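# Three arms place ball in high cup, reseat frame

## Task

Put the ball into the cup on top of the tall post, and set the frame back where it belongs, resting on its supports. Both must stay put without any robot holding them. Afterwards open the grippers and move the arms away.

## Robot and tools

Setup: three identical i2rt Big YAM arms, named arm1, arm2 and arm3. Each has six revolute joints, a two-finger gripper and a wrist camera. Two fixed room cameras, cam_high and cam_low, are mounted separately from the arms. Fully stretched, a hand reaches roughly 1.0 m from its joint 1 axis. Loose objects can occasionally get a small shove from outside.

Frames: one shared scene frame with its origin on the floor and +z upward. "hand" means the point halfway between the fingertips; its z axis runs along the fingers and the fingers close along its y axis. Hand poses depend on each arm's foot placement, which is never printed. With joints 1 and 6 at 0 and the hand level and pointing forward, the wrist camera sits above the hand looking at the fingertips.

Joints. Every value in a call is an absolute target, never an offset. Ranges, with the tolerance that counts as reached:
- joint1_rad: -2.879 to 2.879, ±0.045. Rotates the whole arm about its foot; positive is counter-clockwise viewed from above; 0 points the arm the way its foot faces.
- joint2_rad: 0 to 3.141, ±0.14. Shoulder; 0 has the upper arm lying roughly flat pointing backward; increasing raises it and then carries it forward.
- joint3_rad: 0 to 3.019, ±0.09. Elbow; 0 folds the forearm onto the upper arm; increasing straightens it.
- joint4_rad: -1.692 to 1.57, ±0.055. Hand pitch; positive tilts the fingers up.
- joint5_rad: -1.57 to 1.57, ±0.03. Sideways hand swing; positive goes to the arm's right.
- joint6_rad: -2.094 to 2.094, ±0.035. Hand roll; positive is clockwise when viewed from behind the hand.
- gripper_m: 0 to 0.093 metres, ±0.003. The fingertip gap, not a force. Each finger pad can squeeze about 50 to 62 N, sometimes less.
Joints travel at different speeds, so the hand can sweep a wide arc between postures.

Tools:
- execute_actions(actions, cameras): actions is a list holding zero or one action. An action is an object whose keys are arm names; each arm has a "joints" object mapping joint names to absolute targets (radians for joints, metres for gripper_m). Include any subset of arms and joints. Every motion in the action starts together and may finish at different times; one action runs at most 15 s. Example: {"arm1": {"joints": {"gripper_m": 0.05}}, "arm2": {"joints": {"joint1_rad": 0.3}}}. cameras picks images: omitted, null or ["all"] returns every camera; [] returns none; otherwise list names from arm1_cam_wrist, arm2_cam_wrist, arm3_cam_wrist, cam_high, cam_low. A bad key, unknown camera or out-of-range number rejects the whole call and nothing moves. An empty list just reports state and images.
- wait(seconds): 0 to 10; issues nothing new and returns the same kind of report.
- zoom_image(camera, region): region [x0, y0, x1, y1] in pixels of that camera's most recent full image, origin top-left, no larger than 504 by 504.
- read_manual(section): only "licences"; returns URDF licence text and moves nothing.
- finished_scene(scene): closes the given scene once the last command has been held, and reports success. Irreversible. Finishing a reply without any tool call also ends things.

Reading results: each result gives robot states (joint_positions, joint_status, on_its_own) and one image per requested camera, ordered as the "pictures" line lists them. joint_status words: reached target; "off_target" (stopped short and may still be pushing); "contact_stop" or "time_out" (target dropped, holds where it stopped, though a timed-out joint may keep a nearby target within 0.375, 0.375, 0.113, 0.225, 0.075, 0.3 rad for joints 1 to 6 and keep pushing, and will move there if the path opens); "not_followed" (a safety check held back that arm's joint targets, usually with a "cause:" line; the gripper part still runs, and the arm may retry those targets on later actions). on_its_own describes joints this call did not command; "held at" is the joint's target, not its position. An omitted joint may still be driving toward an older target. A target very close to the current reading may produce no motion. A loaded joint that only holds tends to sag. To relieve a push, command the joint to its reported position. If a result reports a stop, the remaining motion calls in that same reply are skipped.

Cautions: the arm does not halt on contact and can shove hard; sustained pushing or holding heats motors. At 85 °C a MOTOR HOT warning appears; at 100 °C an OVER-TEMPERATURE FAULT makes that arm and its gripper go limp and fall until cooled, with "limit_stop_at_motor_heat" in joint_status; resend targets afterward. Heat builds while you think, and the robot keeps holding the last command during that time. Arms must never press hard against each other: that fails the run, and a hard collision may too. No state line reports arm-to-arm contact, and the anti-collision check can react late and ignores fingers, gripper housings and wrist cameras. Objects touching robots are fine. Do not knock anything out of the work area or onto the floor. Avoid drops, slips and slams. Arms do not coordinate; a stalled arm does not pause the others. Faster robot motion is better.

Each tool is called after ">>>" as name(argument=value, ...), one argument or row to a line, values as JSON.

## Session

I'll start by looking at the current state of the scene.

>>> execute_actions(
  actions=[],
)

Scene clock: 0.00 s.
Motor temperatures (°C, as the motors report them): arm1=[25 28 24 27 24 26] | arm2=[25 23 25 28 25 26] | arm3=[27 25 27 26 25 27]
arm1.joint_positions: joint1_rad=-0.467 joint2_rad=+0.496 joint3_rad=+1.456 joint4_rad=-1.138 joint5_rad=+0.123 joint6_rad=+0.114 gripper_m=+0.095
arm1.joint_status: not commanded
arm1.hand: x=+1.2929 y=+0.1061 z=+1.3963 quat_wxyz=(-0.172, +0.722, -0.269, -0.614) (m; scene frame)
arm2.joint_positions: joint1_rad=+0.474 joint2_rad=+0.550 joint3_rad=+1.378 joint4_rad=-1.407 joint5_rad=+0.033 joint6_rad=+0.069 gripper_m=+0.094
arm2.joint_status: not commanded
arm2.hand: x=-0.5619 y=+1.1341 z=+1.3166 quat_wxyz=(-0.454, -0.292, -0.832, +0.129) (m; scene frame)
arm3.joint_positions: joint1_rad=+0.214 joint2_rad=+0.532 joint3_rad=+1.430 joint4_rad=-1.249 joint5_rad=-0.062 joint6_rad=-0.122 gripper_m=+0.094
arm3.joint_status: not commanded
arm3.hand: x=-0.6662 y=-1.0679 z=+1.4079 quat_wxyz=(-0.477, +0.521, -0.631, -0.320) (m; scene frame)
pictures: arm1_cam_wrist, arm2_cam_wrist, arm3_cam_wrist, cam_high, cam_low
Images, in order (width x height): arm1_cam_wrist 504x504, arm2_cam_wrist 504x504, arm3_cam_wrist 504x504, cam_high 504x504, cam_low 504x504.

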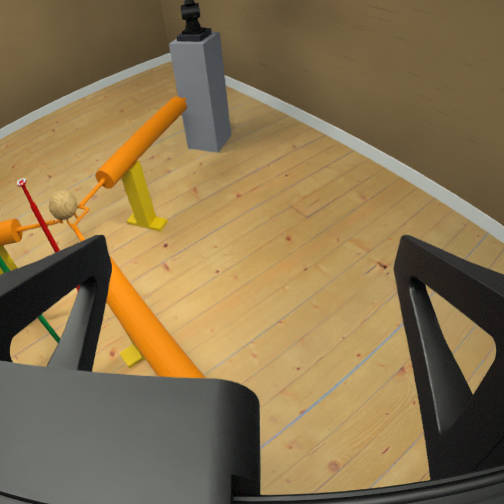

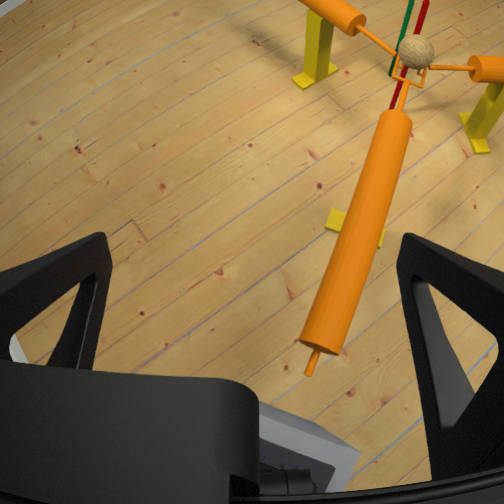

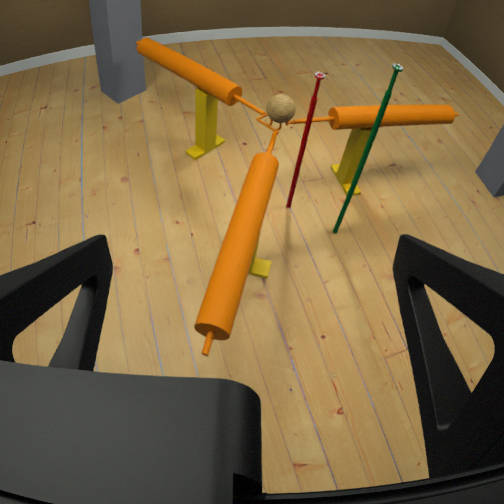

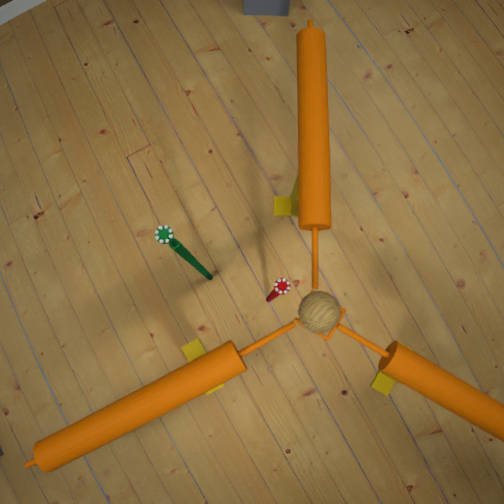

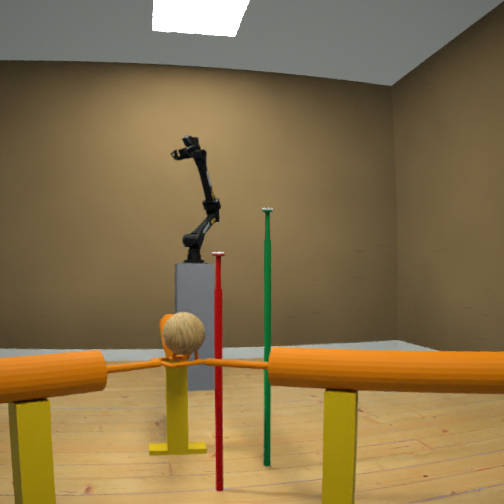

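>>> zoom_image(
  camera="cam_high",
  region=[140, 200, 400, 400],
)

>>> zoom_image(
  camera="arm3_cam_wrist",
  region=[180, 40, 460, 240],
)

>>> zoom_image(
  camera="arm2_cam_wrist",
  region=[300, 0, 504, 150],
)

Region (140, 200, 400, 400) of cam_high's 504x504 image, scaled by 1.938, with more detail than that image has; it fills the top 388 rows of this view, and the rest is white.

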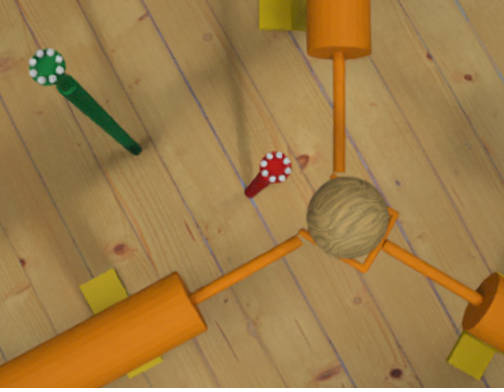

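Region (180, 40, 460, 240) of arm3_cam_wrist's 504x504 image, scaled by 1.800, with more detail than that image has; it fills the top 360 rows of this view, and the rest is white.

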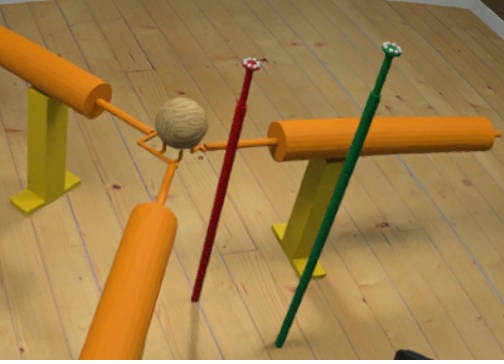

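Region (300, 0, 504, 150) of arm2_cam_wrist's 504x504 image, scaled by 2.471, with more detail than that image has; it fills the top 371 rows of this view, and the rest is white.

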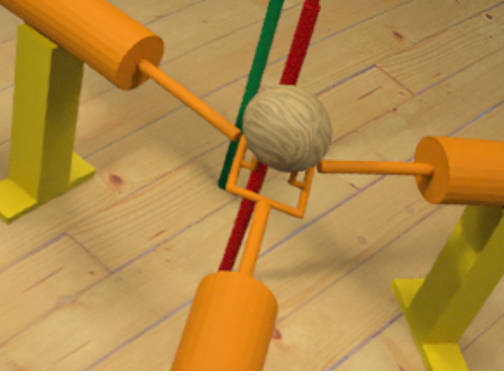

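>>> execute_actions(
  actions=[
    {"arm1": {"joints": {"joint1_rad": 0, "joint2_rad": 1.413, "joint3_rad": 0.629, "joint4_rad": -0.786, "joint5_rad": 0, "joint6_rad": 0}}, "arm2": {"joints": {"joint1_rad": 0, "joint2_rad": 1.413, "joint3_rad": 0.629, "joint4_rad": -0.786, "joint5_rad": 0, "joint6_rad": 0}}, "arm3": {"joints": {"joint1_rad": 0, "joint2_rad": 1.413, "joint3_rad": 0.629, "joint4_rad": -0.786, "joint5_rad": 0, "joint6_rad": 0}}},
  ],
)

Scene clock: 65.83 s.
Motor temperatures (°C, as the motors report them): arm1=[25 28 27 28 24 26] | arm2=[25 23 27 28 25 26] | arm3=[27 25 30 26 25 27]
arm1.joint_positions: joint1_rad=+0.003 joint2_rad=+1.403 joint3_rad=+0.629 joint4_rad=-0.788 joint5_rad=+0.000 joint6_rad=+0.013 gripper_m=+0.095
arm1.joint_status: all done
arm1.hand: x=+1.1495 y=+0.0108 z=+0.7565 quat_wxyz=(-0.001, +1.000, -0.023, +0.003) (m; scene frame)
arm2.joint_positions: joint1_rad=+0.002 joint2_rad=+1.406 joint3_rad=+0.629 joint4_rad=-0.802 joint5_rad=+0.000 joint6_rad=+0.010 gripper_m=+0.094
arm2.joint_status: all done
arm2.hand: x=-0.5785 y=+0.9972 z=+0.7833 quat_wxyz=(+0.007, -0.507, -0.862, -0.008) (m; scene frame)
arm3.joint_positions: joint1_rad=+0.007 joint2_rad=+1.405 joint3_rad=+0.624 joint4_rad=-0.796 joint5_rad=-0.002 joint6_rad=-0.010 gripper_m=+0.094
arm3.joint_status: all done
arm3.hand: x=-0.5668 y=-1.0055 z=+0.8133 quat_wxyz=(+0.002, +0.487, -0.874, +0.000) (m; scene frame)
pictures: arm1_cam_wrist, arm2_cam_wrist, arm3_cam_wrist, cam_high, cam_low
Images, in order (width x height): arm1_cam_wrist 504x504, arm2_cam_wrist 504x504, arm3_cam_wrist 504x504, cam_high 504x504, cam_low 504x504.

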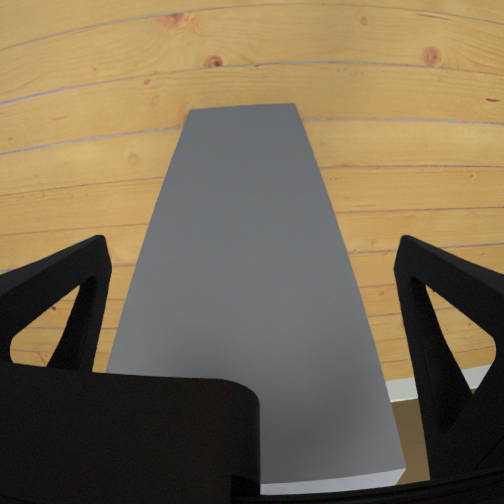

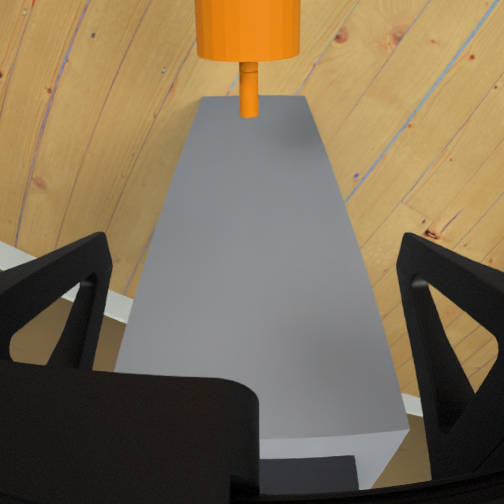

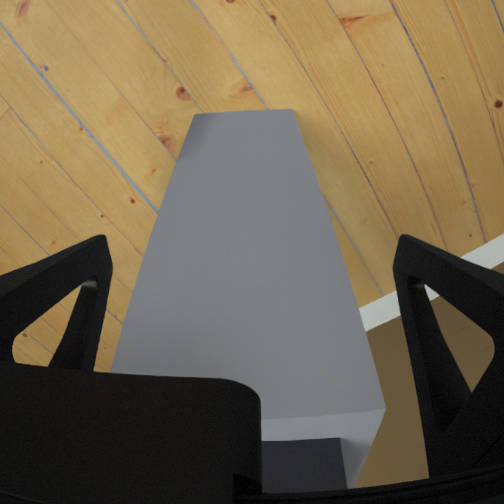

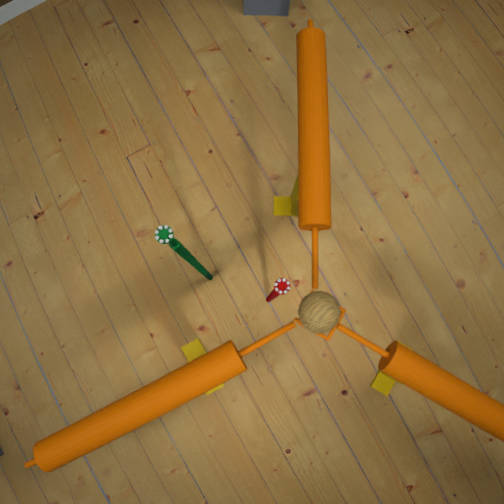

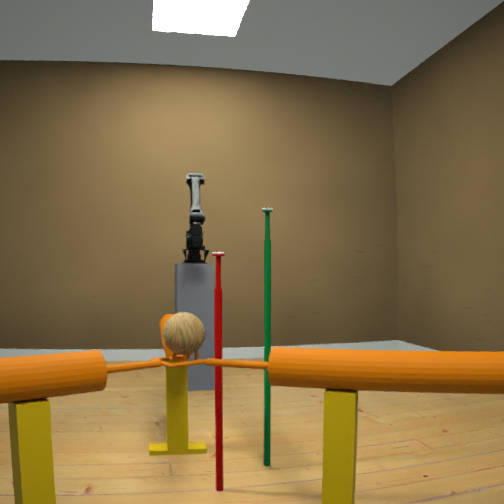

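>>> execute_actions(
  actions=[
    {"arm1": {"joints": {"joint4_rad": -0.1}}, "arm2": {"joints": {"joint4_rad": -0.1}}, "arm3": {"joints": {"joint4_rad": -0.1}}},
  ],
  cameras=["arm1_cam_wrist", "arm2_cam_wrist", "arm3_cam_wrist"],
)

Scene clock: 72.97 s.
Motor temperatures (°C, as the motors report them): arm1=[25 28 26 28 24 26] | arm2=[25 24 27 28 25 26] | arm3=[27 25 30 26 25 28]
arm1.joint_positions: joint1_rad=+0.003 joint2_rad=+1.403 joint3_rad=+0.629 joint4_rad=-0.114 joint5_rad=+0.000 joint6_rad=+0.013 gripper_m=+0.095
arm1.joint_status: all done
arm1.hand: x=+0.9957 y=+0.0160 z=+0.8092 quat_wxyz=(-0.004, +0.945, -0.022, -0.328) (m; scene frame)
arm2.joint_positions: joint1_rad=+0.002 joint2_rad=+1.406 joint3_rad=+0.629 joint4_rad=-0.123 joint5_rad=+0.000 joint6_rad=+0.010 gripper_m=+0.094
arm2.joint_status: all done
arm2.hand: x=-0.5019 y=+0.8618 z=+0.8346 quat_wxyz=(-0.282, -0.481, -0.815, +0.159) (m; scene frame)
arm3.joint_positions: joint1_rad=+0.007 joint2_rad=+1.405 joint3_rad=+0.624 joint4_rad=-0.116 joint5_rad=-0.002 joint6_rad=-0.010 gripper_m=+0.094
arm3.joint_status: all done
arm3.hand: x=-0.4840 y=-0.8746 z=+0.8675 quat_wxyz=(-0.291, +0.459, -0.824, -0.160) (m; scene frame)
pictures: arm1_cam_wrist, arm2_cam_wrist, arm3_cam_wrist
Images, in order (width x height): arm1_cam_wrist 504x504, arm2_cam_wrist 504x504, arm3_cam_wrist 504x504.

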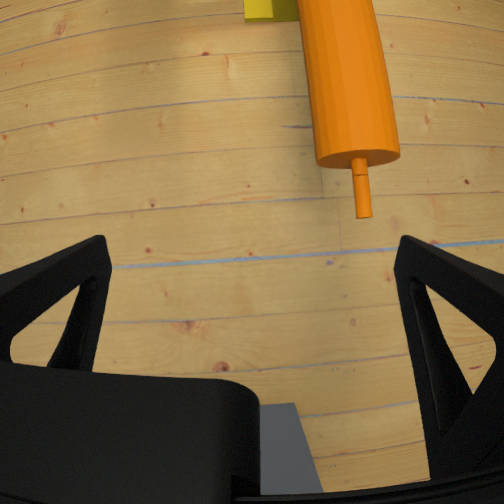

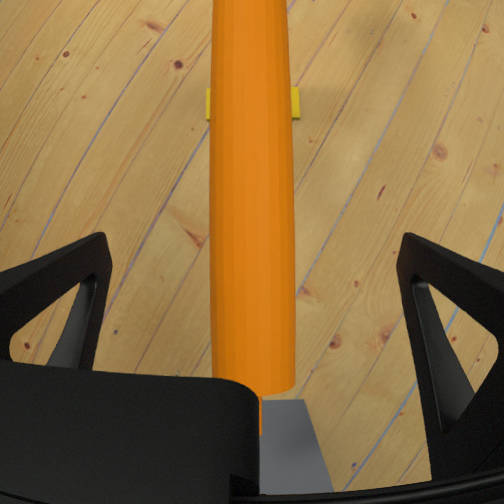

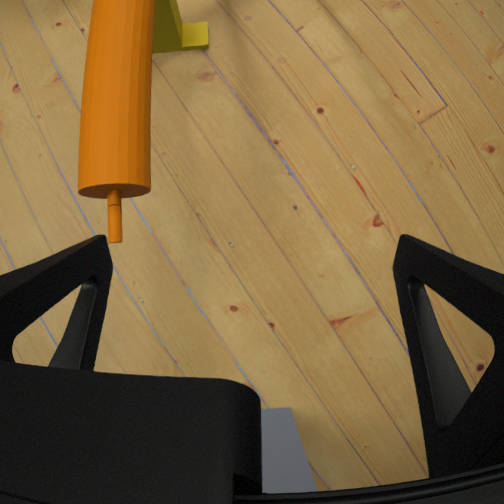

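>>> execute_actions(
  actions=[
    {"arm1": {"joints": {"joint1_rad": -0.3, "joint2_rad": 2.146, "joint3_rad": 1.173, "joint4_rad": -0.598}}, "arm2": {"joints": {"joint1_rad": 0, "joint2_rad": 2.084, "joint3_rad": 0.468, "joint4_rad": 0.045}}, "arm3": {"joints": {"joint1_rad": 0.3, "joint2_rad": 2.146, "joint3_rad": 1.173, "joint4_rad": -0.598}}},
  ],
  cameras=["arm1_cam_wrist", "arm2_cam_wrist", "arm3_cam_wrist"],
)

Scene clock: 118.43 s.
Motor temperatures (°C, as the motors report them): arm1=[25 28 27 28 24 26] | arm2=[25 24 27 28 25 26] | arm3=[27 25 30 26 25 28]
arm1.joint_positions: joint1_rad=-0.306 joint2_rad=+2.155 joint3_rad=+1.144 joint4_rad=-0.593 joint5_rad=+0.000 joint6_rad=+0.012 gripper_m=+0.095
arm1.joint_status: all done
arm1.hand: x=+0.9987 y=+0.1626 z=+0.5913 quat_wxyz=(+0.001, +0.984, -0.176, +0.024) (m; scene frame)
arm2.joint_positions: joint1_rad=+0.002 joint2_rad=+2.082 joint3_rad=+0.474 joint4_rad=+0.029 joint5_rad=+0.000 joint6_rad=+0.010 gripper_m=+0.094
arm2.joint_status: all done
arm2.hand: x=-0.6020 y=+1.0410 z=+0.5822 quat_wxyz=(+0.008, -0.507, -0.862, -0.008) (m; scene frame)
arm3.joint_positions: joint1_rad=+0.311 joint2_rad=+2.156 joint3_rad=+1.145 joint4_rad=-0.592 joint5_rad=+0.000 joint6_rad=-0.008 gripper_m=+0.094
arm3.joint_status: all done
arm3.hand: x=-0.6005 y=-0.7888 z=+0.6527 quat_wxyz=(+0.011, +0.613, -0.790, +0.009) (m; scene frame)
pictures: arm1_cam_wrist, arm2_cam_wrist, arm3_cam_wrist
Images, in order (width x height): arm1_cam_wrist 504x504, arm2_cam_wrist 504x504, arm3_cam_wrist 504x504.

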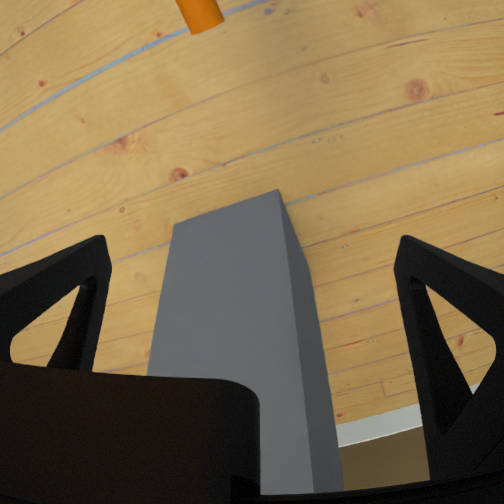

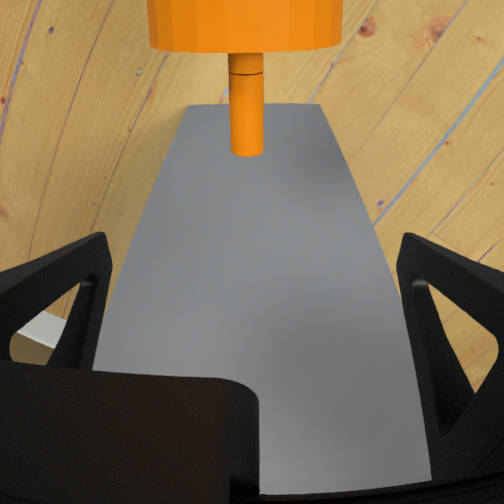

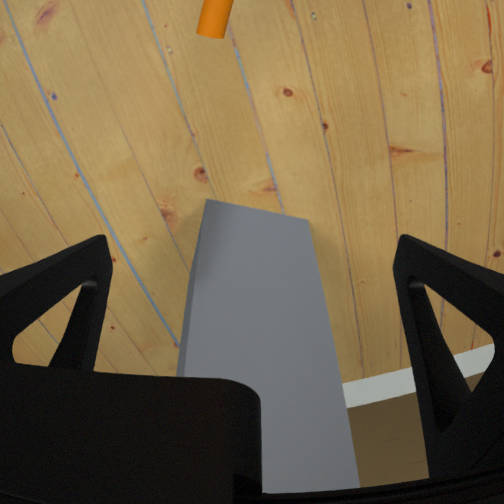

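>>> execute_actions(
  actions=[
    {"arm1": {"joints": {"joint1_rad": -0.27, "joint2_rad": 2.409, "joint3_rad": 1.555, "joint4_rad": -0.717}}, "arm2": {"joints": {"joint1_rad": 0, "joint2_rad": 2.197, "joint3_rad": 0.603, "joint4_rad": 0.023}}, "arm3": {"joints": {"joint1_rad": 0.33, "joint2_rad": 2.526, "joint3_rad": 1.6, "joint4_rad": -0.645}}},
  ],
  cameras=["arm1_cam_wrist", "arm2_cam_wrist", "arm3_cam_wrist"],
)

Scene clock: 133.47 s.
Motor temperatures (°C, as the motors report them): arm1=[25 28 26 28 24 26] | arm2=[25 24 26 28 25 26] | arm3=[27 26 30 26 25 28]
arm1.joint_positions: joint1_rad=-0.270 joint2_rad=+2.413 joint3_rad=+1.528 joint4_rad=-0.709 joint5_rad=+0.000 joint6_rad=+0.012 gripper_m=+0.095
arm1.joint_status: all done
arm1.hand: x=+0.8952 y=+0.1779 z=+0.5410 quat_wxyz=(+0.000, +0.987, -0.159, +0.019) (m; scene frame)
arm2.joint_positions: joint1_rad=+0.002 joint2_rad=+2.194 joint3_rad=+0.602 joint4_rad=+0.029 joint5_rad=+0.000 joint6_rad=+0.010 gripper_m=+0.094
arm2.joint_status: all done
arm2.hand: x=-0.5814 y=+1.0051 z=+0.5523 quat_wxyz=(+0.001, -0.507, -0.862, -0.004) (m; scene frame)
arm3.joint_positions: joint1_rad=+0.318 joint2_rad=+2.536 joint3_rad=+1.572 joint4_rad=-0.639 joint5_rad=+0.000 joint6_rad=-0.008 gripper_m=+0.094
arm3.joint_status: all done
arm3.hand: x=-0.5788 y=-0.6916 z=+0.5445 quat_wxyz=(+0.011, +0.616, -0.788, +0.009) (m; scene frame)
pictures: arm1_cam_wrist, arm2_cam_wrist, arm3_cam_wrist
Images, in order (width x height): arm1_cam_wrist 504x504, arm2_cam_wrist 504x504, arm3_cam_wrist 504x504.

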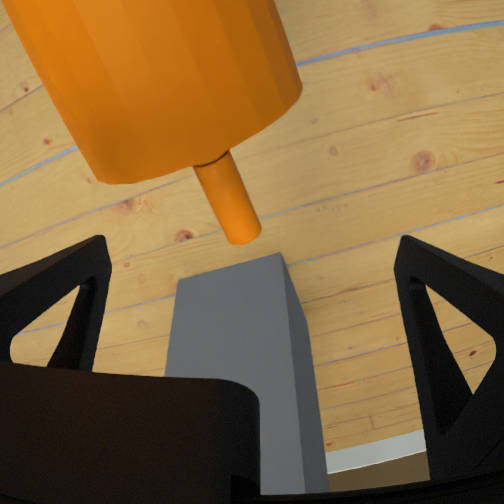

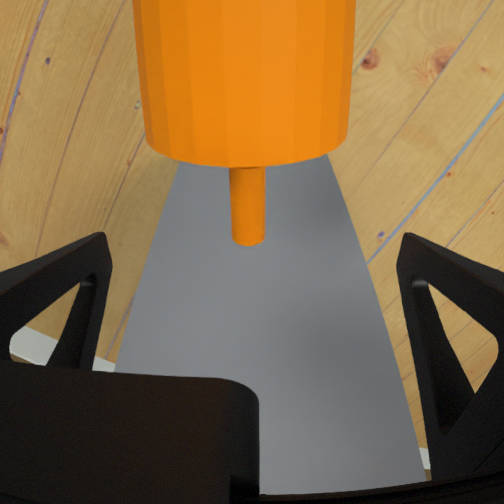

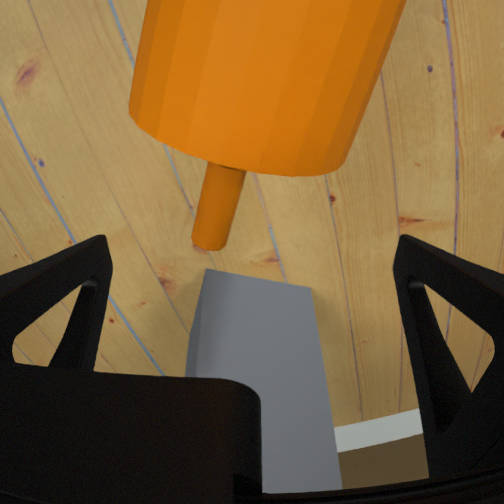

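>>> execute_actions(
  actions=[],
  cameras=["cam_low", "cam_high"],
)

Scene clock: 191.63 s.
Motor temperatures (°C, as the motors report them): arm1=[25 30 27 28 24 26] | arm2=[25 24 25 28 25 26] | arm3=[27 27 30 26 25 28]
arm1.joint_positions: joint1_rad=-0.270 joint2_rad=+2.413 joint3_rad=+1.528 joint4_rad=-0.709 joint5_rad=+0.000 joint6_rad=+0.012 gripper_m=+0.095
arm1.joint_status: all done
arm1.hand: x=+0.8952 y=+0.1779 z=+0.5410 quat_wxyz=(+0.000, +0.987, -0.159, +0.019) (m; scene frame)
arm2.joint_positions: joint1_rad=+0.002 joint2_rad=+2.194 joint3_rad=+0.602 joint4_rad=+0.029 joint5_rad=+0.000 joint6_rad=+0.010 gripper_m=+0.094
arm2.joint_status: all done
arm2.hand: x=-0.5814 y=+1.0051 z=+0.5523 quat_wxyz=(+0.001, -0.507, -0.862, -0.004) (m; scene frame)
arm3.joint_positions: joint1_rad=+0.318 joint2_rad=+2.536 joint3_rad=+1.572 joint4_rad=-0.639 joint5_rad=+0.000 joint6_rad=-0.008 gripper_m=+0.094
arm3.joint_status: all done
arm3.hand: x=-0.5788 y=-0.6916 z=+0.5445 quat_wxyz=(+0.011, +0.616, -0.788, +0.009) (m; scene frame)
pictures: cam_high, cam_low
Images, in order (width x height): cam_high 504x504, cam_low 504x504.

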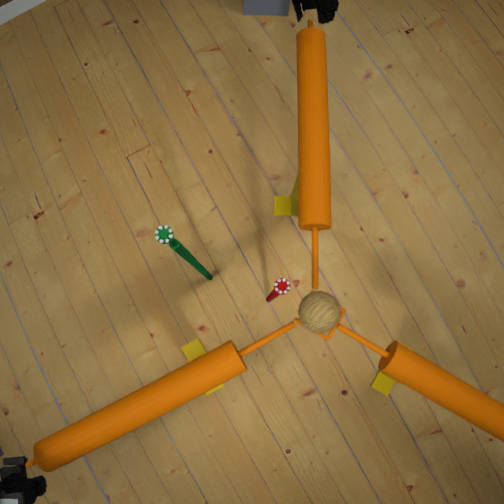

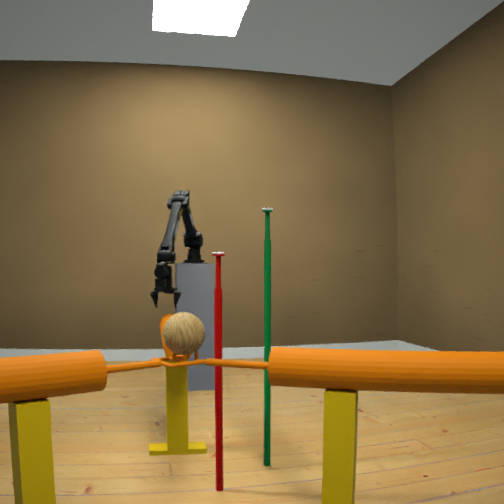

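>>> zoom_image(
  camera="cam_low",
  region=[100, 180, 300, 400],
)

Region (100, 180, 300, 400) of cam_low's 504x504 image, scaled by 2.291, with more detail than that image has; it fills the left 458 columns of this view, and the rest is white.

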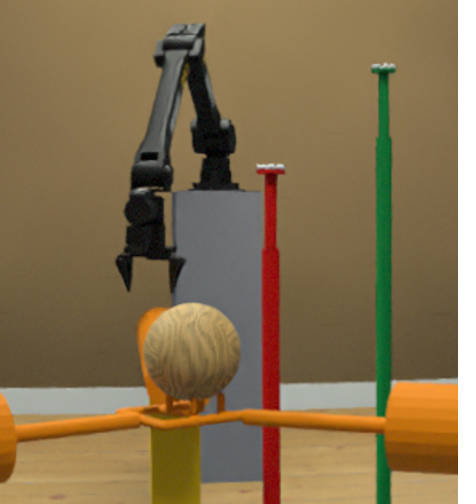

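>>> execute_actions(
  actions=[
    {"arm1": {"joints": {"joint2_rad": 2.537, "joint3_rad": 1.565, "joint4_rad": -0.575, "joint6_rad": -0.27}}, "arm2": {"joints": {"joint2_rad": 2.454, "joint3_rad": 0.705, "joint4_rad": 0.178}}, "arm3": {"joints": {"joint2_rad": 2.678, "joint3_rad": 1.68, "joint4_rad": -0.548, "joint6_rad": 0.32}}},
  ],
  cameras=["arm1_cam_wrist", "arm2_cam_wrist", "arm3_cam_wrist"],
)

Scene clock: 209.67 s.
Motor temperatures (°C, as the motors report them): arm1=[25 30 27 28 24 26] | arm2=[25 24 25 28 25 26] | arm3=[27 28 30 26 25 28]
arm1.joint_positions: joint1_rad=-0.269 joint2_rad=+2.487 joint3_rad=+1.551 joint4_rad=-0.582 joint5_rad=-0.015 joint6_rad=-0.252 gripper_m=+0.095
arm1.joint_status: all done
arm1.hand: x=+0.8781 y=+0.1799 z=+0.5044 quat_wxyz=(-0.001, +0.999, -0.027, -0.020) (m; scene frame)
arm2.joint_positions: joint1_rad=+0.002 joint2_rad=+2.465 joint3_rad=+0.706 joint4_rad=+0.165 joint5_rad=+0.000 joint6_rad=+0.010 gripper_m=+0.094
arm2.joint_status: all done
arm2.hand: x=-0.5862 y=+1.0144 z=+0.4754 quat_wxyz=(+0.014, -0.507, -0.862, -0.012) (m; scene frame)
arm3.joint_positions: joint1_rad=+0.320 joint2_rad=+2.676 joint3_rad=+1.671 joint4_rad=-0.553 joint5_rad=-0.003 joint6_rad=+0.303 gripper_m=+0.094
arm3.joint_status: all done
arm3.hand: x=-0.5759 y=-0.6750 z=+0.4853 quat_wxyz=(-0.005, +0.487, -0.874, -0.006) (m; scene frame)
pictures: arm1_cam_wrist, arm2_cam_wrist, arm3_cam_wrist
Images, in order (width x height): arm1_cam_wrist 504x504, arm2_cam_wrist 504x504, arm3_cam_wrist 504x504.

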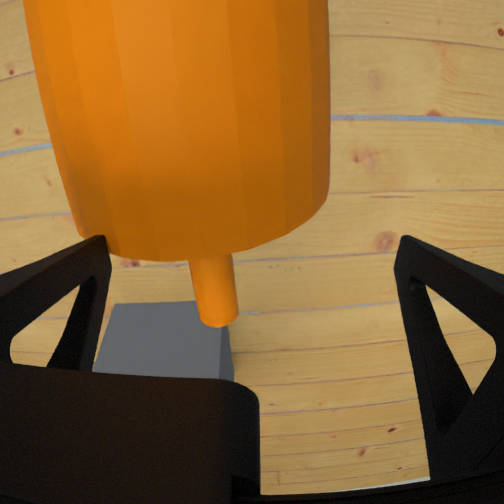

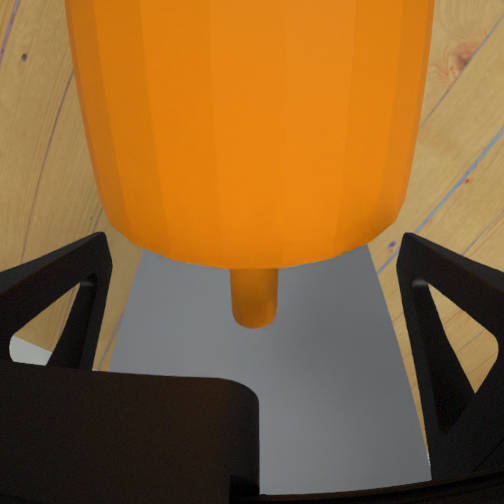

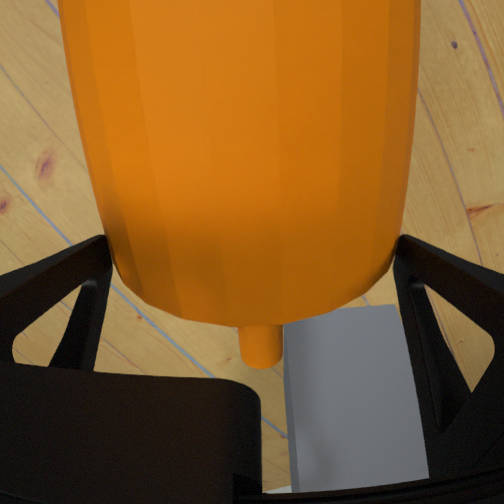

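>>> execute_actions(
  actions=[
    {"arm1": {"joints": {"joint1_rad": -0.496, "joint2_rad": 2.443, "joint3_rad": 0.65, "joint4_rad": 0.929, "joint5_rad": -0.338, "joint6_rad": -0.37}}, "arm2": {"joints": {"joint2_rad": 2.312, "joint3_rad": 0.413, "joint4_rad": 0.399}}, "arm3": {"joints": {"joint1_rad": 0.558, "joint2_rad": 2.619, "joint3_rad": 0.772, "joint4_rad": 0.965, "joint5_rad": 0.378, "joint6_rad": 0.421}}},
  ],
  cameras=["arm1_cam_wrist", "arm2_cam_wrist", "arm3_cam_wrist"],
)

Scene clock: 228.67 s.
Motor temperatures (°C, as the motors report them): arm1=[25 30 27 28 24 26] | arm2=[25 24 25 28 25 26] | arm3=[27 28 30 26 25 28]
arm1.joint_positions: joint1_rad=-0.492 joint2_rad=+2.446 joint3_rad=+0.655 joint4_rad=+0.915 joint5_rad=-0.337 joint6_rad=-0.357 gripper_m=+0.095
arm1.joint_status: all done
arm1.hand: x=+1.0593 y=+0.1651 z=+0.5194 quat_wxyz=(-0.002, +0.931, -0.023, -0.364) (m; scene frame)
arm2.joint_positions: joint1_rad=+0.002 joint2_rad=+2.304 joint3_rad=+0.415 joint4_rad=+0.382 joint5_rad=+0.000 joint6_rad=+0.010 gripper_m=+0.094
arm2.joint_status: all done
arm2.hand: x=-0.6160 y=+1.0660 z=+0.5408 quat_wxyz=(-0.024, -0.507, -0.861, +0.010) (m; scene frame)
arm3.joint_positions: joint1_rad=+0.559 joint2_rad=+2.625 joint3_rad=+0.778 joint4_rad=+0.950 joint5_rad=+0.376 joint6_rad=+0.411 gripper_m=+0.094
arm3.joint_status: all done
arm3.hand: x=-0.6562 y=-0.8293 z=+0.5210 quat_wxyz=(-0.328, +0.451, -0.812, -0.174) (m; scene frame)
pictures: arm1_cam_wrist, arm2_cam_wrist, arm3_cam_wrist
Images, in order (width x height): arm1_cam_wrist 504x504, arm2_cam_wrist 504x504, arm3_cam_wrist 504x504.

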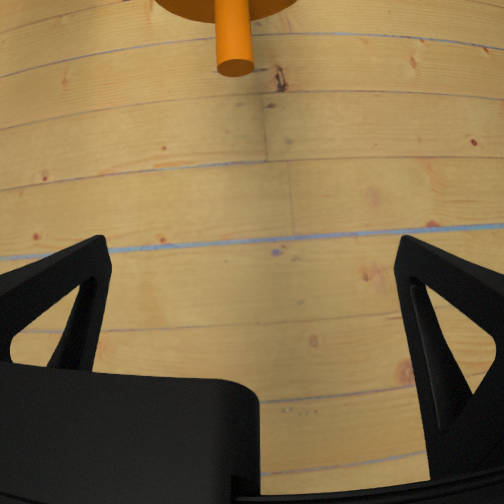

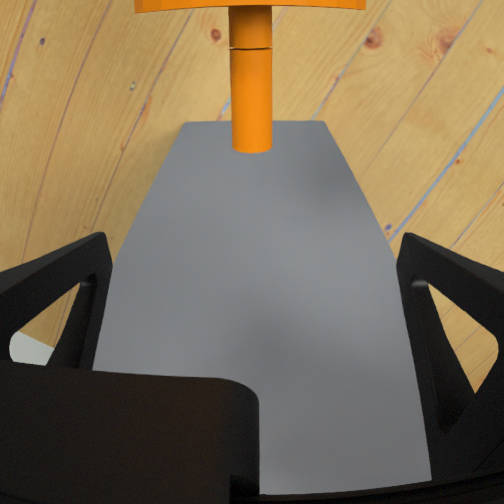

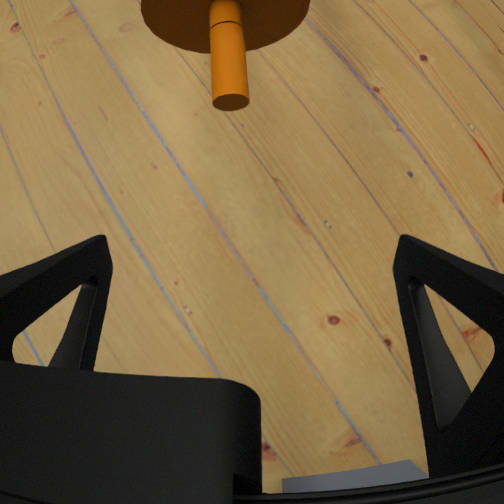

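>>> execute_actions(
  actions=[
    {"arm1": {"joints": {"joint1_rad": -0.375, "joint2_rad": 2.672, "joint3_rad": 0.984, "joint4_rad": 0.86, "joint5_rad": -0.26, "joint6_rad": -0.29}}, "arm2": {"joints": {"joint2_rad": 2.689, "joint3_rad": 0.605, "joint4_rad": 0.6}}, "arm3": {"joints": {"joint1_rad": 0.472, "joint2_rad": 2.824, "joint3_rad": 1.118, "joint4_rad": 0.867, "joint5_rad": 0.32, "joint6_rad": 0.34}}},
  ],
  cameras=["arm1_cam_wrist", "arm2_cam_wrist", "arm3_cam_wrist"],
)

Scene clock: 234.87 s.
Motor temperatures (°C, as the motors report them): arm1=[25 30 26 28 24 26] | arm2=[25 24 25 28 25 26] | arm3=[27 27 29 26 25 28]
arm1.joint_positions: joint1_rad=-0.368 joint2_rad=+2.674 joint3_rad=+0.983 joint4_rad=+0.864 joint5_rad=-0.262 joint6_rad=-0.303 gripper_m=+0.095
arm1.joint_status: all done
arm1.hand: x=+0.9709 y=+0.1595 z=+0.4362 quat_wxyz=(-0.011, +0.927, +0.001, -0.374) (m; scene frame)
arm2.joint_positions: joint1_rad=+0.002 joint2_rad=+2.701 joint3_rad=+0.612 joint4_rad=+0.586 joint5_rad=+0.000 joint6_rad=+0.010 gripper_m=+0.094
arm2.joint_status: all done
arm2.hand: x=-0.6168 y=+1.0688 z=+0.4361 quat_wxyz=(-0.025, -0.507, -0.861, +0.011) (m; scene frame)
arm3.joint_positions: joint1_rad=+0.469 joint2_rad=+2.826 joint3_rad=+1.118 joint4_rad=+0.871 joint5_rad=+0.323 joint6_rad=+0.350 gripper_m=+0.094
arm3.joint_status: all done
arm3.hand: x=-0.6180 y=-0.7535 z=+0.4422 quat_wxyz=(-0.337, +0.440, -0.811, -0.188) (m; scene frame)
pictures: arm1_cam_wrist, arm2_cam_wrist, arm3_cam_wrist
Images, in order (width x height): arm1_cam_wrist 504x504, arm2_cam_wrist 504x504, arm3_cam_wrist 504x504.

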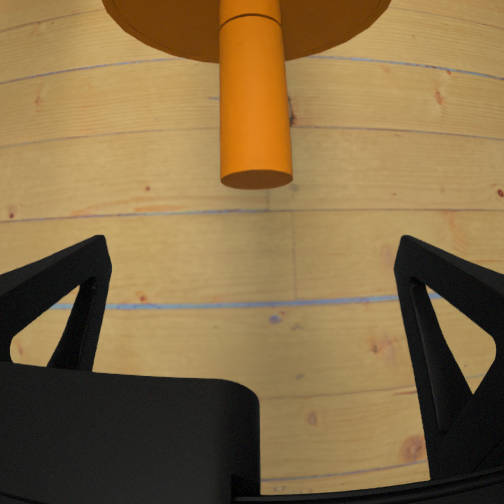

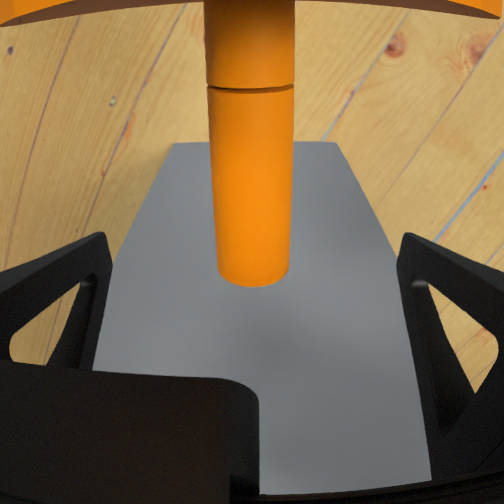

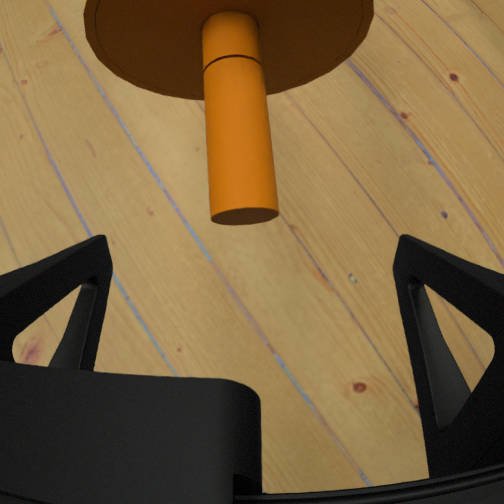

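>>> execute_actions(
  actions=[
    {"arm1": {"joints": {"joint1_rad": -0.335, "joint2_rad": 2.666, "joint3_rad": 1.085, "joint4_rad": 0.762, "joint5_rad": -0.235, "joint6_rad": -0.253}}, "arm2": {"joints": {"joint2_rad": 2.648, "joint3_rad": 0.651, "joint4_rad": 0.511}}, "arm3": {"joints": {"joint1_rad": 0.428, "joint2_rad": 2.816, "joint3_rad": 1.217, "joint4_rad": 0.764, "joint5_rad": 0.2935, "joint6_rad": 0.316}}},
  ],
  cameras=["arm1_cam_wrist", "arm2_cam_wrist", "arm3_cam_wrist"],
)

Scene clock: 248.90 s.
Motor temperatures (°C, as the motors report them): arm1=[25 30 26 28 24 26] | arm2=[25 24 26 28 25 26] | arm3=[27 27 29 26 25 28]
arm1.joint_positions: joint1_rad=-0.337 joint2_rad=+2.670 joint3_rad=+1.087 joint4_rad=+0.771 joint5_rad=-0.238 joint6_rad=-0.266 gripper_m=+0.095
arm1.joint_status: all done
arm1.hand: x=+0.9273 y=+0.1641 z=+0.4356 quat_wxyz=(-0.011, +0.926, -0.006, -0.377) (m; scene frame)
arm2.joint_positions: joint1_rad=+0.002 joint2_rad=+2.654 joint3_rad=+0.648 joint4_rad=+0.525 joint5_rad=+0.000 joint6_rad=+0.010 gripper_m=+0.094
arm2.joint_status: all done
arm2.hand: x=-0.6025 y=+1.0435 z=+0.4389 quat_wxyz=(-0.035, -0.507, -0.861, +0.017) (m; scene frame)
arm3.joint_positions: joint1_rad=+0.433 joint2_rad=+2.818 joint3_rad=+1.218 joint4_rad=+0.773 joint5_rad=+0.297 joint6_rad=+0.326 gripper_m=+0.094
arm3.joint_status: all done
arm3.hand: x=-0.5986 y=-0.7142 z=+0.4427 quat_wxyz=(-0.337, +0.439, -0.811, -0.190) (m; scene frame)
pictures: arm1_cam_wrist, arm2_cam_wrist, arm3_cam_wrist
Images, in order (width x height): arm1_cam_wrist 504x504, arm2_cam_wrist 504x504, arm3_cam_wrist 504x504.

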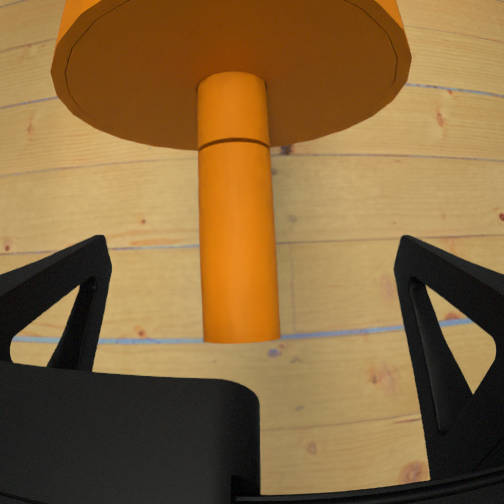

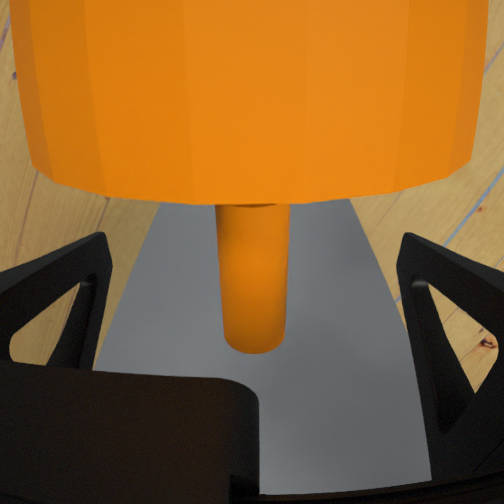

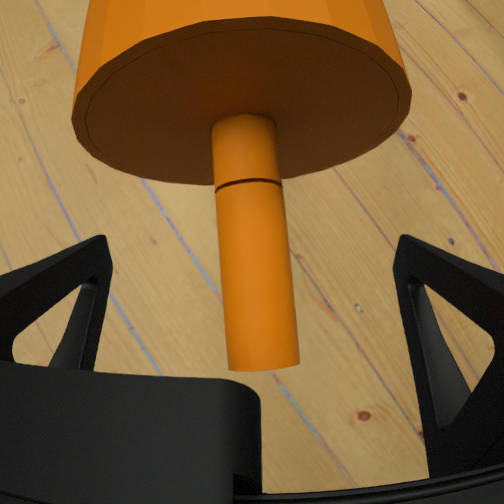

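>>> execute_actions(
  actions=[
    {"arm1": {"joints": {"gripper_m": 0.0}}, "arm2": {"joints": {"gripper_m": 0.0}}, "arm3": {"joints": {"gripper_m": 0.0}}},
  ],
  cameras=["arm1_cam_wrist", "arm2_cam_wrist", "arm3_cam_wrist"],
)

Scene clock: 253.50 s.
Motor temperatures (°C, as the motors report them): arm1=[25 30 26 28 24 26] | arm2=[25 24 26 28 25 26] | arm3=[27 27 29 26 25 28]
arm1.joint_positions: joint1_rad=-0.332 joint2_rad=+2.670 joint3_rad=+1.087 joint4_rad=+0.769 joint5_rad=-0.240 joint6_rad=-0.265 gripper_m=+0.018
arm1.joint_status: gripper_m off_target (ended at +0.018, target +0.000)
arm1.hand: x=+0.9268 y=+0.1611 z=+0.4353 quat_wxyz=(-0.009, +0.927, -0.004, -0.376) (m; scene frame)
arm2.joint_positions: joint1_rad=+0.002 joint2_rad=+2.654 joint3_rad=+0.648 joint4_rad=+0.524 joint5_rad=-0.004 joint6_rad=+0.007 gripper_m=+0.019
arm2.joint_status: gripper_m off_target (ended at +0.019, target +0.000)
arm2.hand: x=-0.6022 y=+1.0441 z=+0.4388 quat_wxyz=(-0.035, -0.505, -0.862, +0.015) (m; scene frame)
arm3.joint_positions: joint1_rad=+0.431 joint2_rad=+2.818 joint3_rad=+1.218 joint4_rad=+0.773 joint5_rad=+0.287 joint6_rad=+0.292 gripper_m=+0.020
arm3.joint_status: gripper_m off_target (ended at +0.020, target +0.000)
arm3.hand: x=-0.5987 y=-0.7137 z=+0.4425 quat_wxyz=(-0.337, +0.453, -0.804, -0.187) (m; scene frame)
pictures: arm1_cam_wrist, arm2_cam_wrist, arm3_cam_wrist
Images, in order (width x height): arm1_cam_wrist 504x504, arm2_cam_wrist 504x504, arm3_cam_wrist 504x504.

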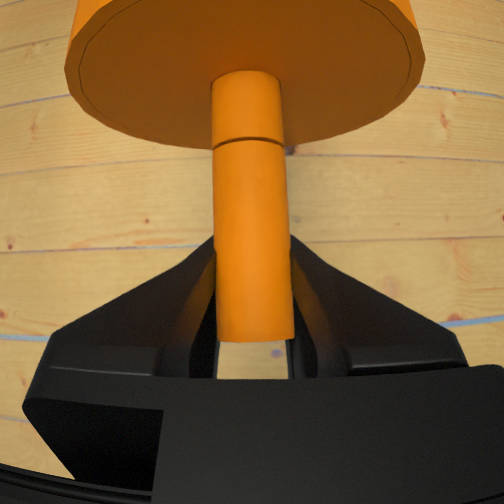

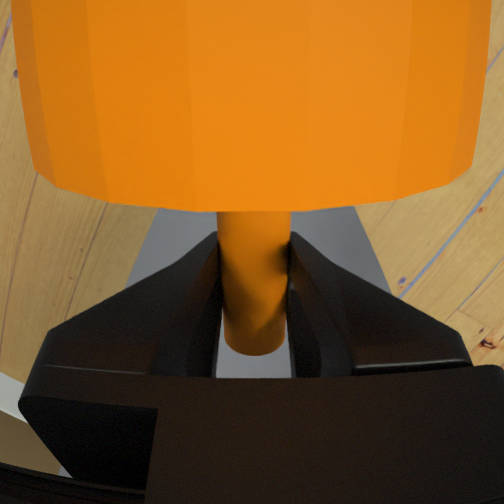

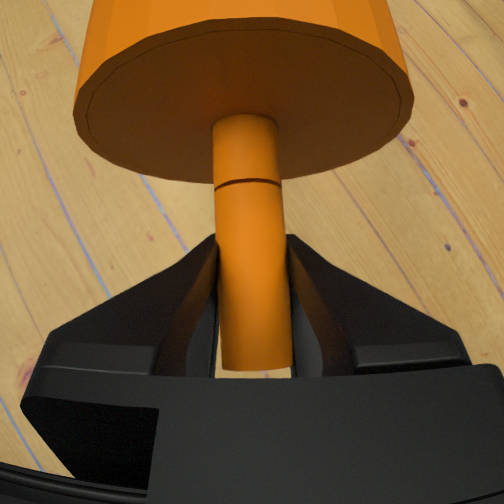

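>>> execute_actions(
  actions=[
    {"arm1": {"joints": {"joint2_rad": 2.238, "joint3_rad": 0.868, "joint4_rad": 0.552}}, "arm2": {"joints": {"joint2_rad": 2.064, "joint3_rad": 0.411, "joint4_rad": 0.165}}, "arm3": {"joints": {"joint2_rad": 2.404, "joint3_rad": 0.948, "joint4_rad": 0.62}}},
  ],
  cameras=["cam_low", "cam_high"],
)

Scene clock: 294.90 s.
Motor temperatures (°C, as the motors report them): arm1=[25 30 25 28 24 26] | arm2=[25 24 26 28 25 26] | arm3=[27 27 29 26 25 28]
arm1.joint_positions: joint1_rad=-0.327 joint2_rad=+2.261 joint3_rad=+0.873 joint4_rad=+0.549 joint5_rad=-0.238 joint6_rad=-0.262 gripper_m=+0.018
arm1.joint_status: all done
arm1.hand: x=+0.9283 y=+0.1571 z=+0.5753 quat_wxyz=(-0.004, +0.931, -0.005, -0.366) (m; scene frame)
arm2.joint_positions: joint1_rad=+0.002 joint2_rad=+2.091 joint3_rad=+0.423 joint4_rad=+0.179 joint5_rad=-0.002 joint6_rad=+0.006 gripper_m=+0.019
arm2.joint_status: all done
arm2.hand: x=-0.6006 y=+1.0391 z=+0.5824 quat_wxyz=(-0.032, -0.505, -0.862, +0.014) (m; scene frame)
arm3.joint_positions: joint1_rad=+0.427 joint2_rad=+2.422 joint3_rad=+0.952 joint4_rad=+0.618 joint5_rad=+0.280 joint6_rad=+0.275 gripper_m=+0.019
arm3.joint_status: all done
arm3.hand: x=-0.5990 y=-0.7200 z=+0.5825 quat_wxyz=(-0.329, +0.464, -0.803, -0.177) (m; scene frame)
pictures: cam_high, cam_low
Images, in order (width x height): cam_high 504x504, cam_low 504x504.

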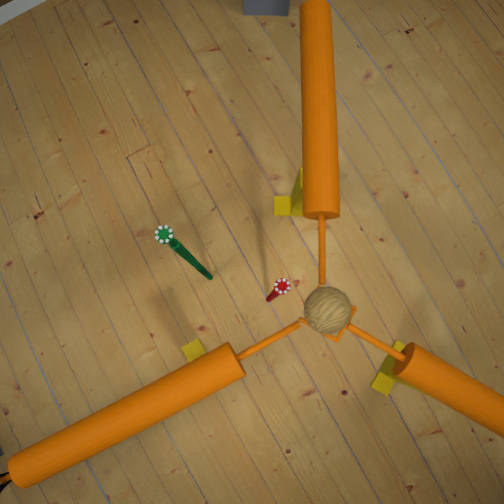

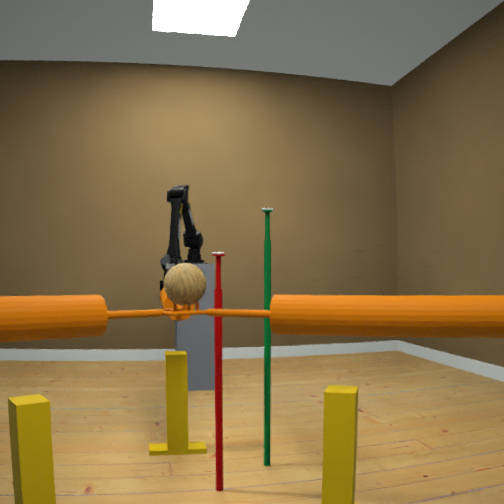

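>>> execute_actions(
  actions=[
    {"arm1": {"joints": {"joint2_rad": 1.80, "joint3_rad": 0.816, "joint4_rad": 0.177}}, "arm2": {"joints": {"joint2_rad": 1.355, "joint3_rad": 0.403, "joint4_rad": -0.523}}, "arm3": {"joints": {"joint2_rad": 1.96, "joint3_rad": 0.832, "joint4_rad": 0.305}}},
  ],
  cameras=["cam_low"],
)

Scene clock: 299.83 s.
Motor temperatures (°C, as the motors report them): arm1=[25 30 25 28 24 26] | arm2=[25 24 26 28 25 26] | arm3=[27 27 29 26 25 28]
arm1.joint_positions: joint1_rad=-0.327 joint2_rad=+1.823 joint3_rad=+0.807 joint4_rad=+0.172 joint5_rad=-0.234 joint6_rad=-0.261 gripper_m=+0.018
arm1.joint_status: all done
arm1.hand: x=+0.9284 y=+0.1571 z=+0.7262 quat_wxyz=(-0.005, +0.932, -0.007, -0.363) (m; scene frame)
arm2.joint_positions: joint1_rad=+0.002 joint2_rad=+1.371 joint3_rad=+0.396 joint4_rad=-0.495 joint5_rad=+0.000 joint6_rad=+0.005 gripper_m=+0.019
arm2.joint_status: all done
arm2.hand: x=-0.6009 y=+1.0370 z=+0.7366 quat_wxyz=(-0.039, -0.505, -0.862, +0.019) (m; scene frame)
arm3.joint_positions: joint1_rad=+0.427 joint2_rad=+1.988 joint3_rad=+0.827 joint4_rad=+0.301 joint5_rad=+0.277 joint6_rad=+0.273 gripper_m=+0.019
arm3.joint_status: all done
arm3.hand: x=-0.5997 y=-0.7224 z=+0.7308 quat_wxyz=(-0.326, +0.466, -0.804, -0.174) (m; scene frame)
pictures: cam_low
Images, in order (width x height): cam_low 504x504.

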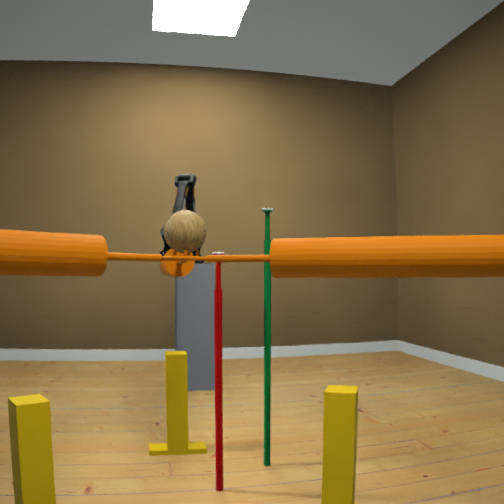

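>>> execute_actions(
  actions=[
    {"arm1": {"joints": {"joint2_rad": 1.39, "joint3_rad": 1.06, "joint4_rad": -0.461}}, "arm2": {"joints": {"joint2_rad": 0.92, "joint3_rad": 0.80, "joint4_rad": -1.346}}, "arm3": {"joints": {"joint2_rad": 1.47, "joint3_rad": 0.985, "joint4_rad": -0.321}}},
  ],
  cameras=["cam_low", "cam_high"],
)

Scene clock: 311.17 s.
Motor temperatures (°C, as the motors report them): arm1=[25 30 27 28 24 26] | arm2=[25 24 27 28 25 26] | arm3=[27 27 30 26 26 28]
arm1.joint_positions: joint1_rad=-0.321 joint2_rad=+1.412 joint3_rad=+0.999 joint4_rad=-0.443 joint5_rad=-0.233 joint6_rad=-0.260 gripper_m=+0.018
arm1.joint_status: all done
arm1.hand: x=+0.9308 y=+0.1513 z=+0.9303 quat_wxyz=(-0.002, +0.934, -0.005, -0.357) (m; scene frame)
arm2.joint_positions: joint1_rad=+0.002 joint2_rad=+0.933 joint3_rad=+0.749 joint4_rad=-1.281 joint5_rad=+0.003 joint6_rad=+0.005 gripper_m=+0.019
arm2.joint_status: joint4_rad time_out (moved -0.785 of -0.851); the others done
arm2.on_its_own: joint4_rad reads -1.281 and still pushes toward -1.346 since a time_out
arm2.hand: x=-0.6008 y=+1.0335 z=+0.9433 quat_wxyz=(-0.041, -0.505, -0.862, +0.022) (m; scene frame)
arm3.joint_positions: joint1_rad=+0.431 joint2_rad=+1.493 joint3_rad=+0.936 joint4_rad=-0.306 joint5_rad=+0.281 joint6_rad=+0.267 gripper_m=+0.019
arm3.joint_status: all done
arm3.hand: x=-0.6023 y=-0.7281 z=+0.9434 quat_wxyz=(-0.327, +0.470, -0.802, -0.172) (m; scene frame)
pictures: cam_high, cam_low
Images, in order (width x height): cam_high 504x504, cam_low 504x504.

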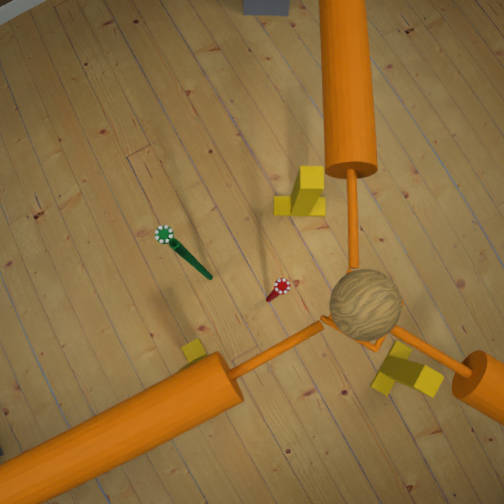

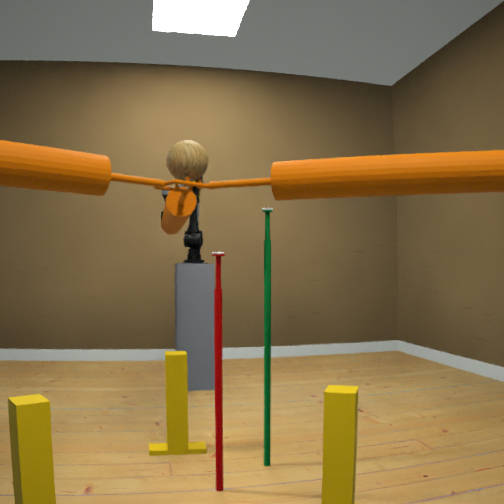

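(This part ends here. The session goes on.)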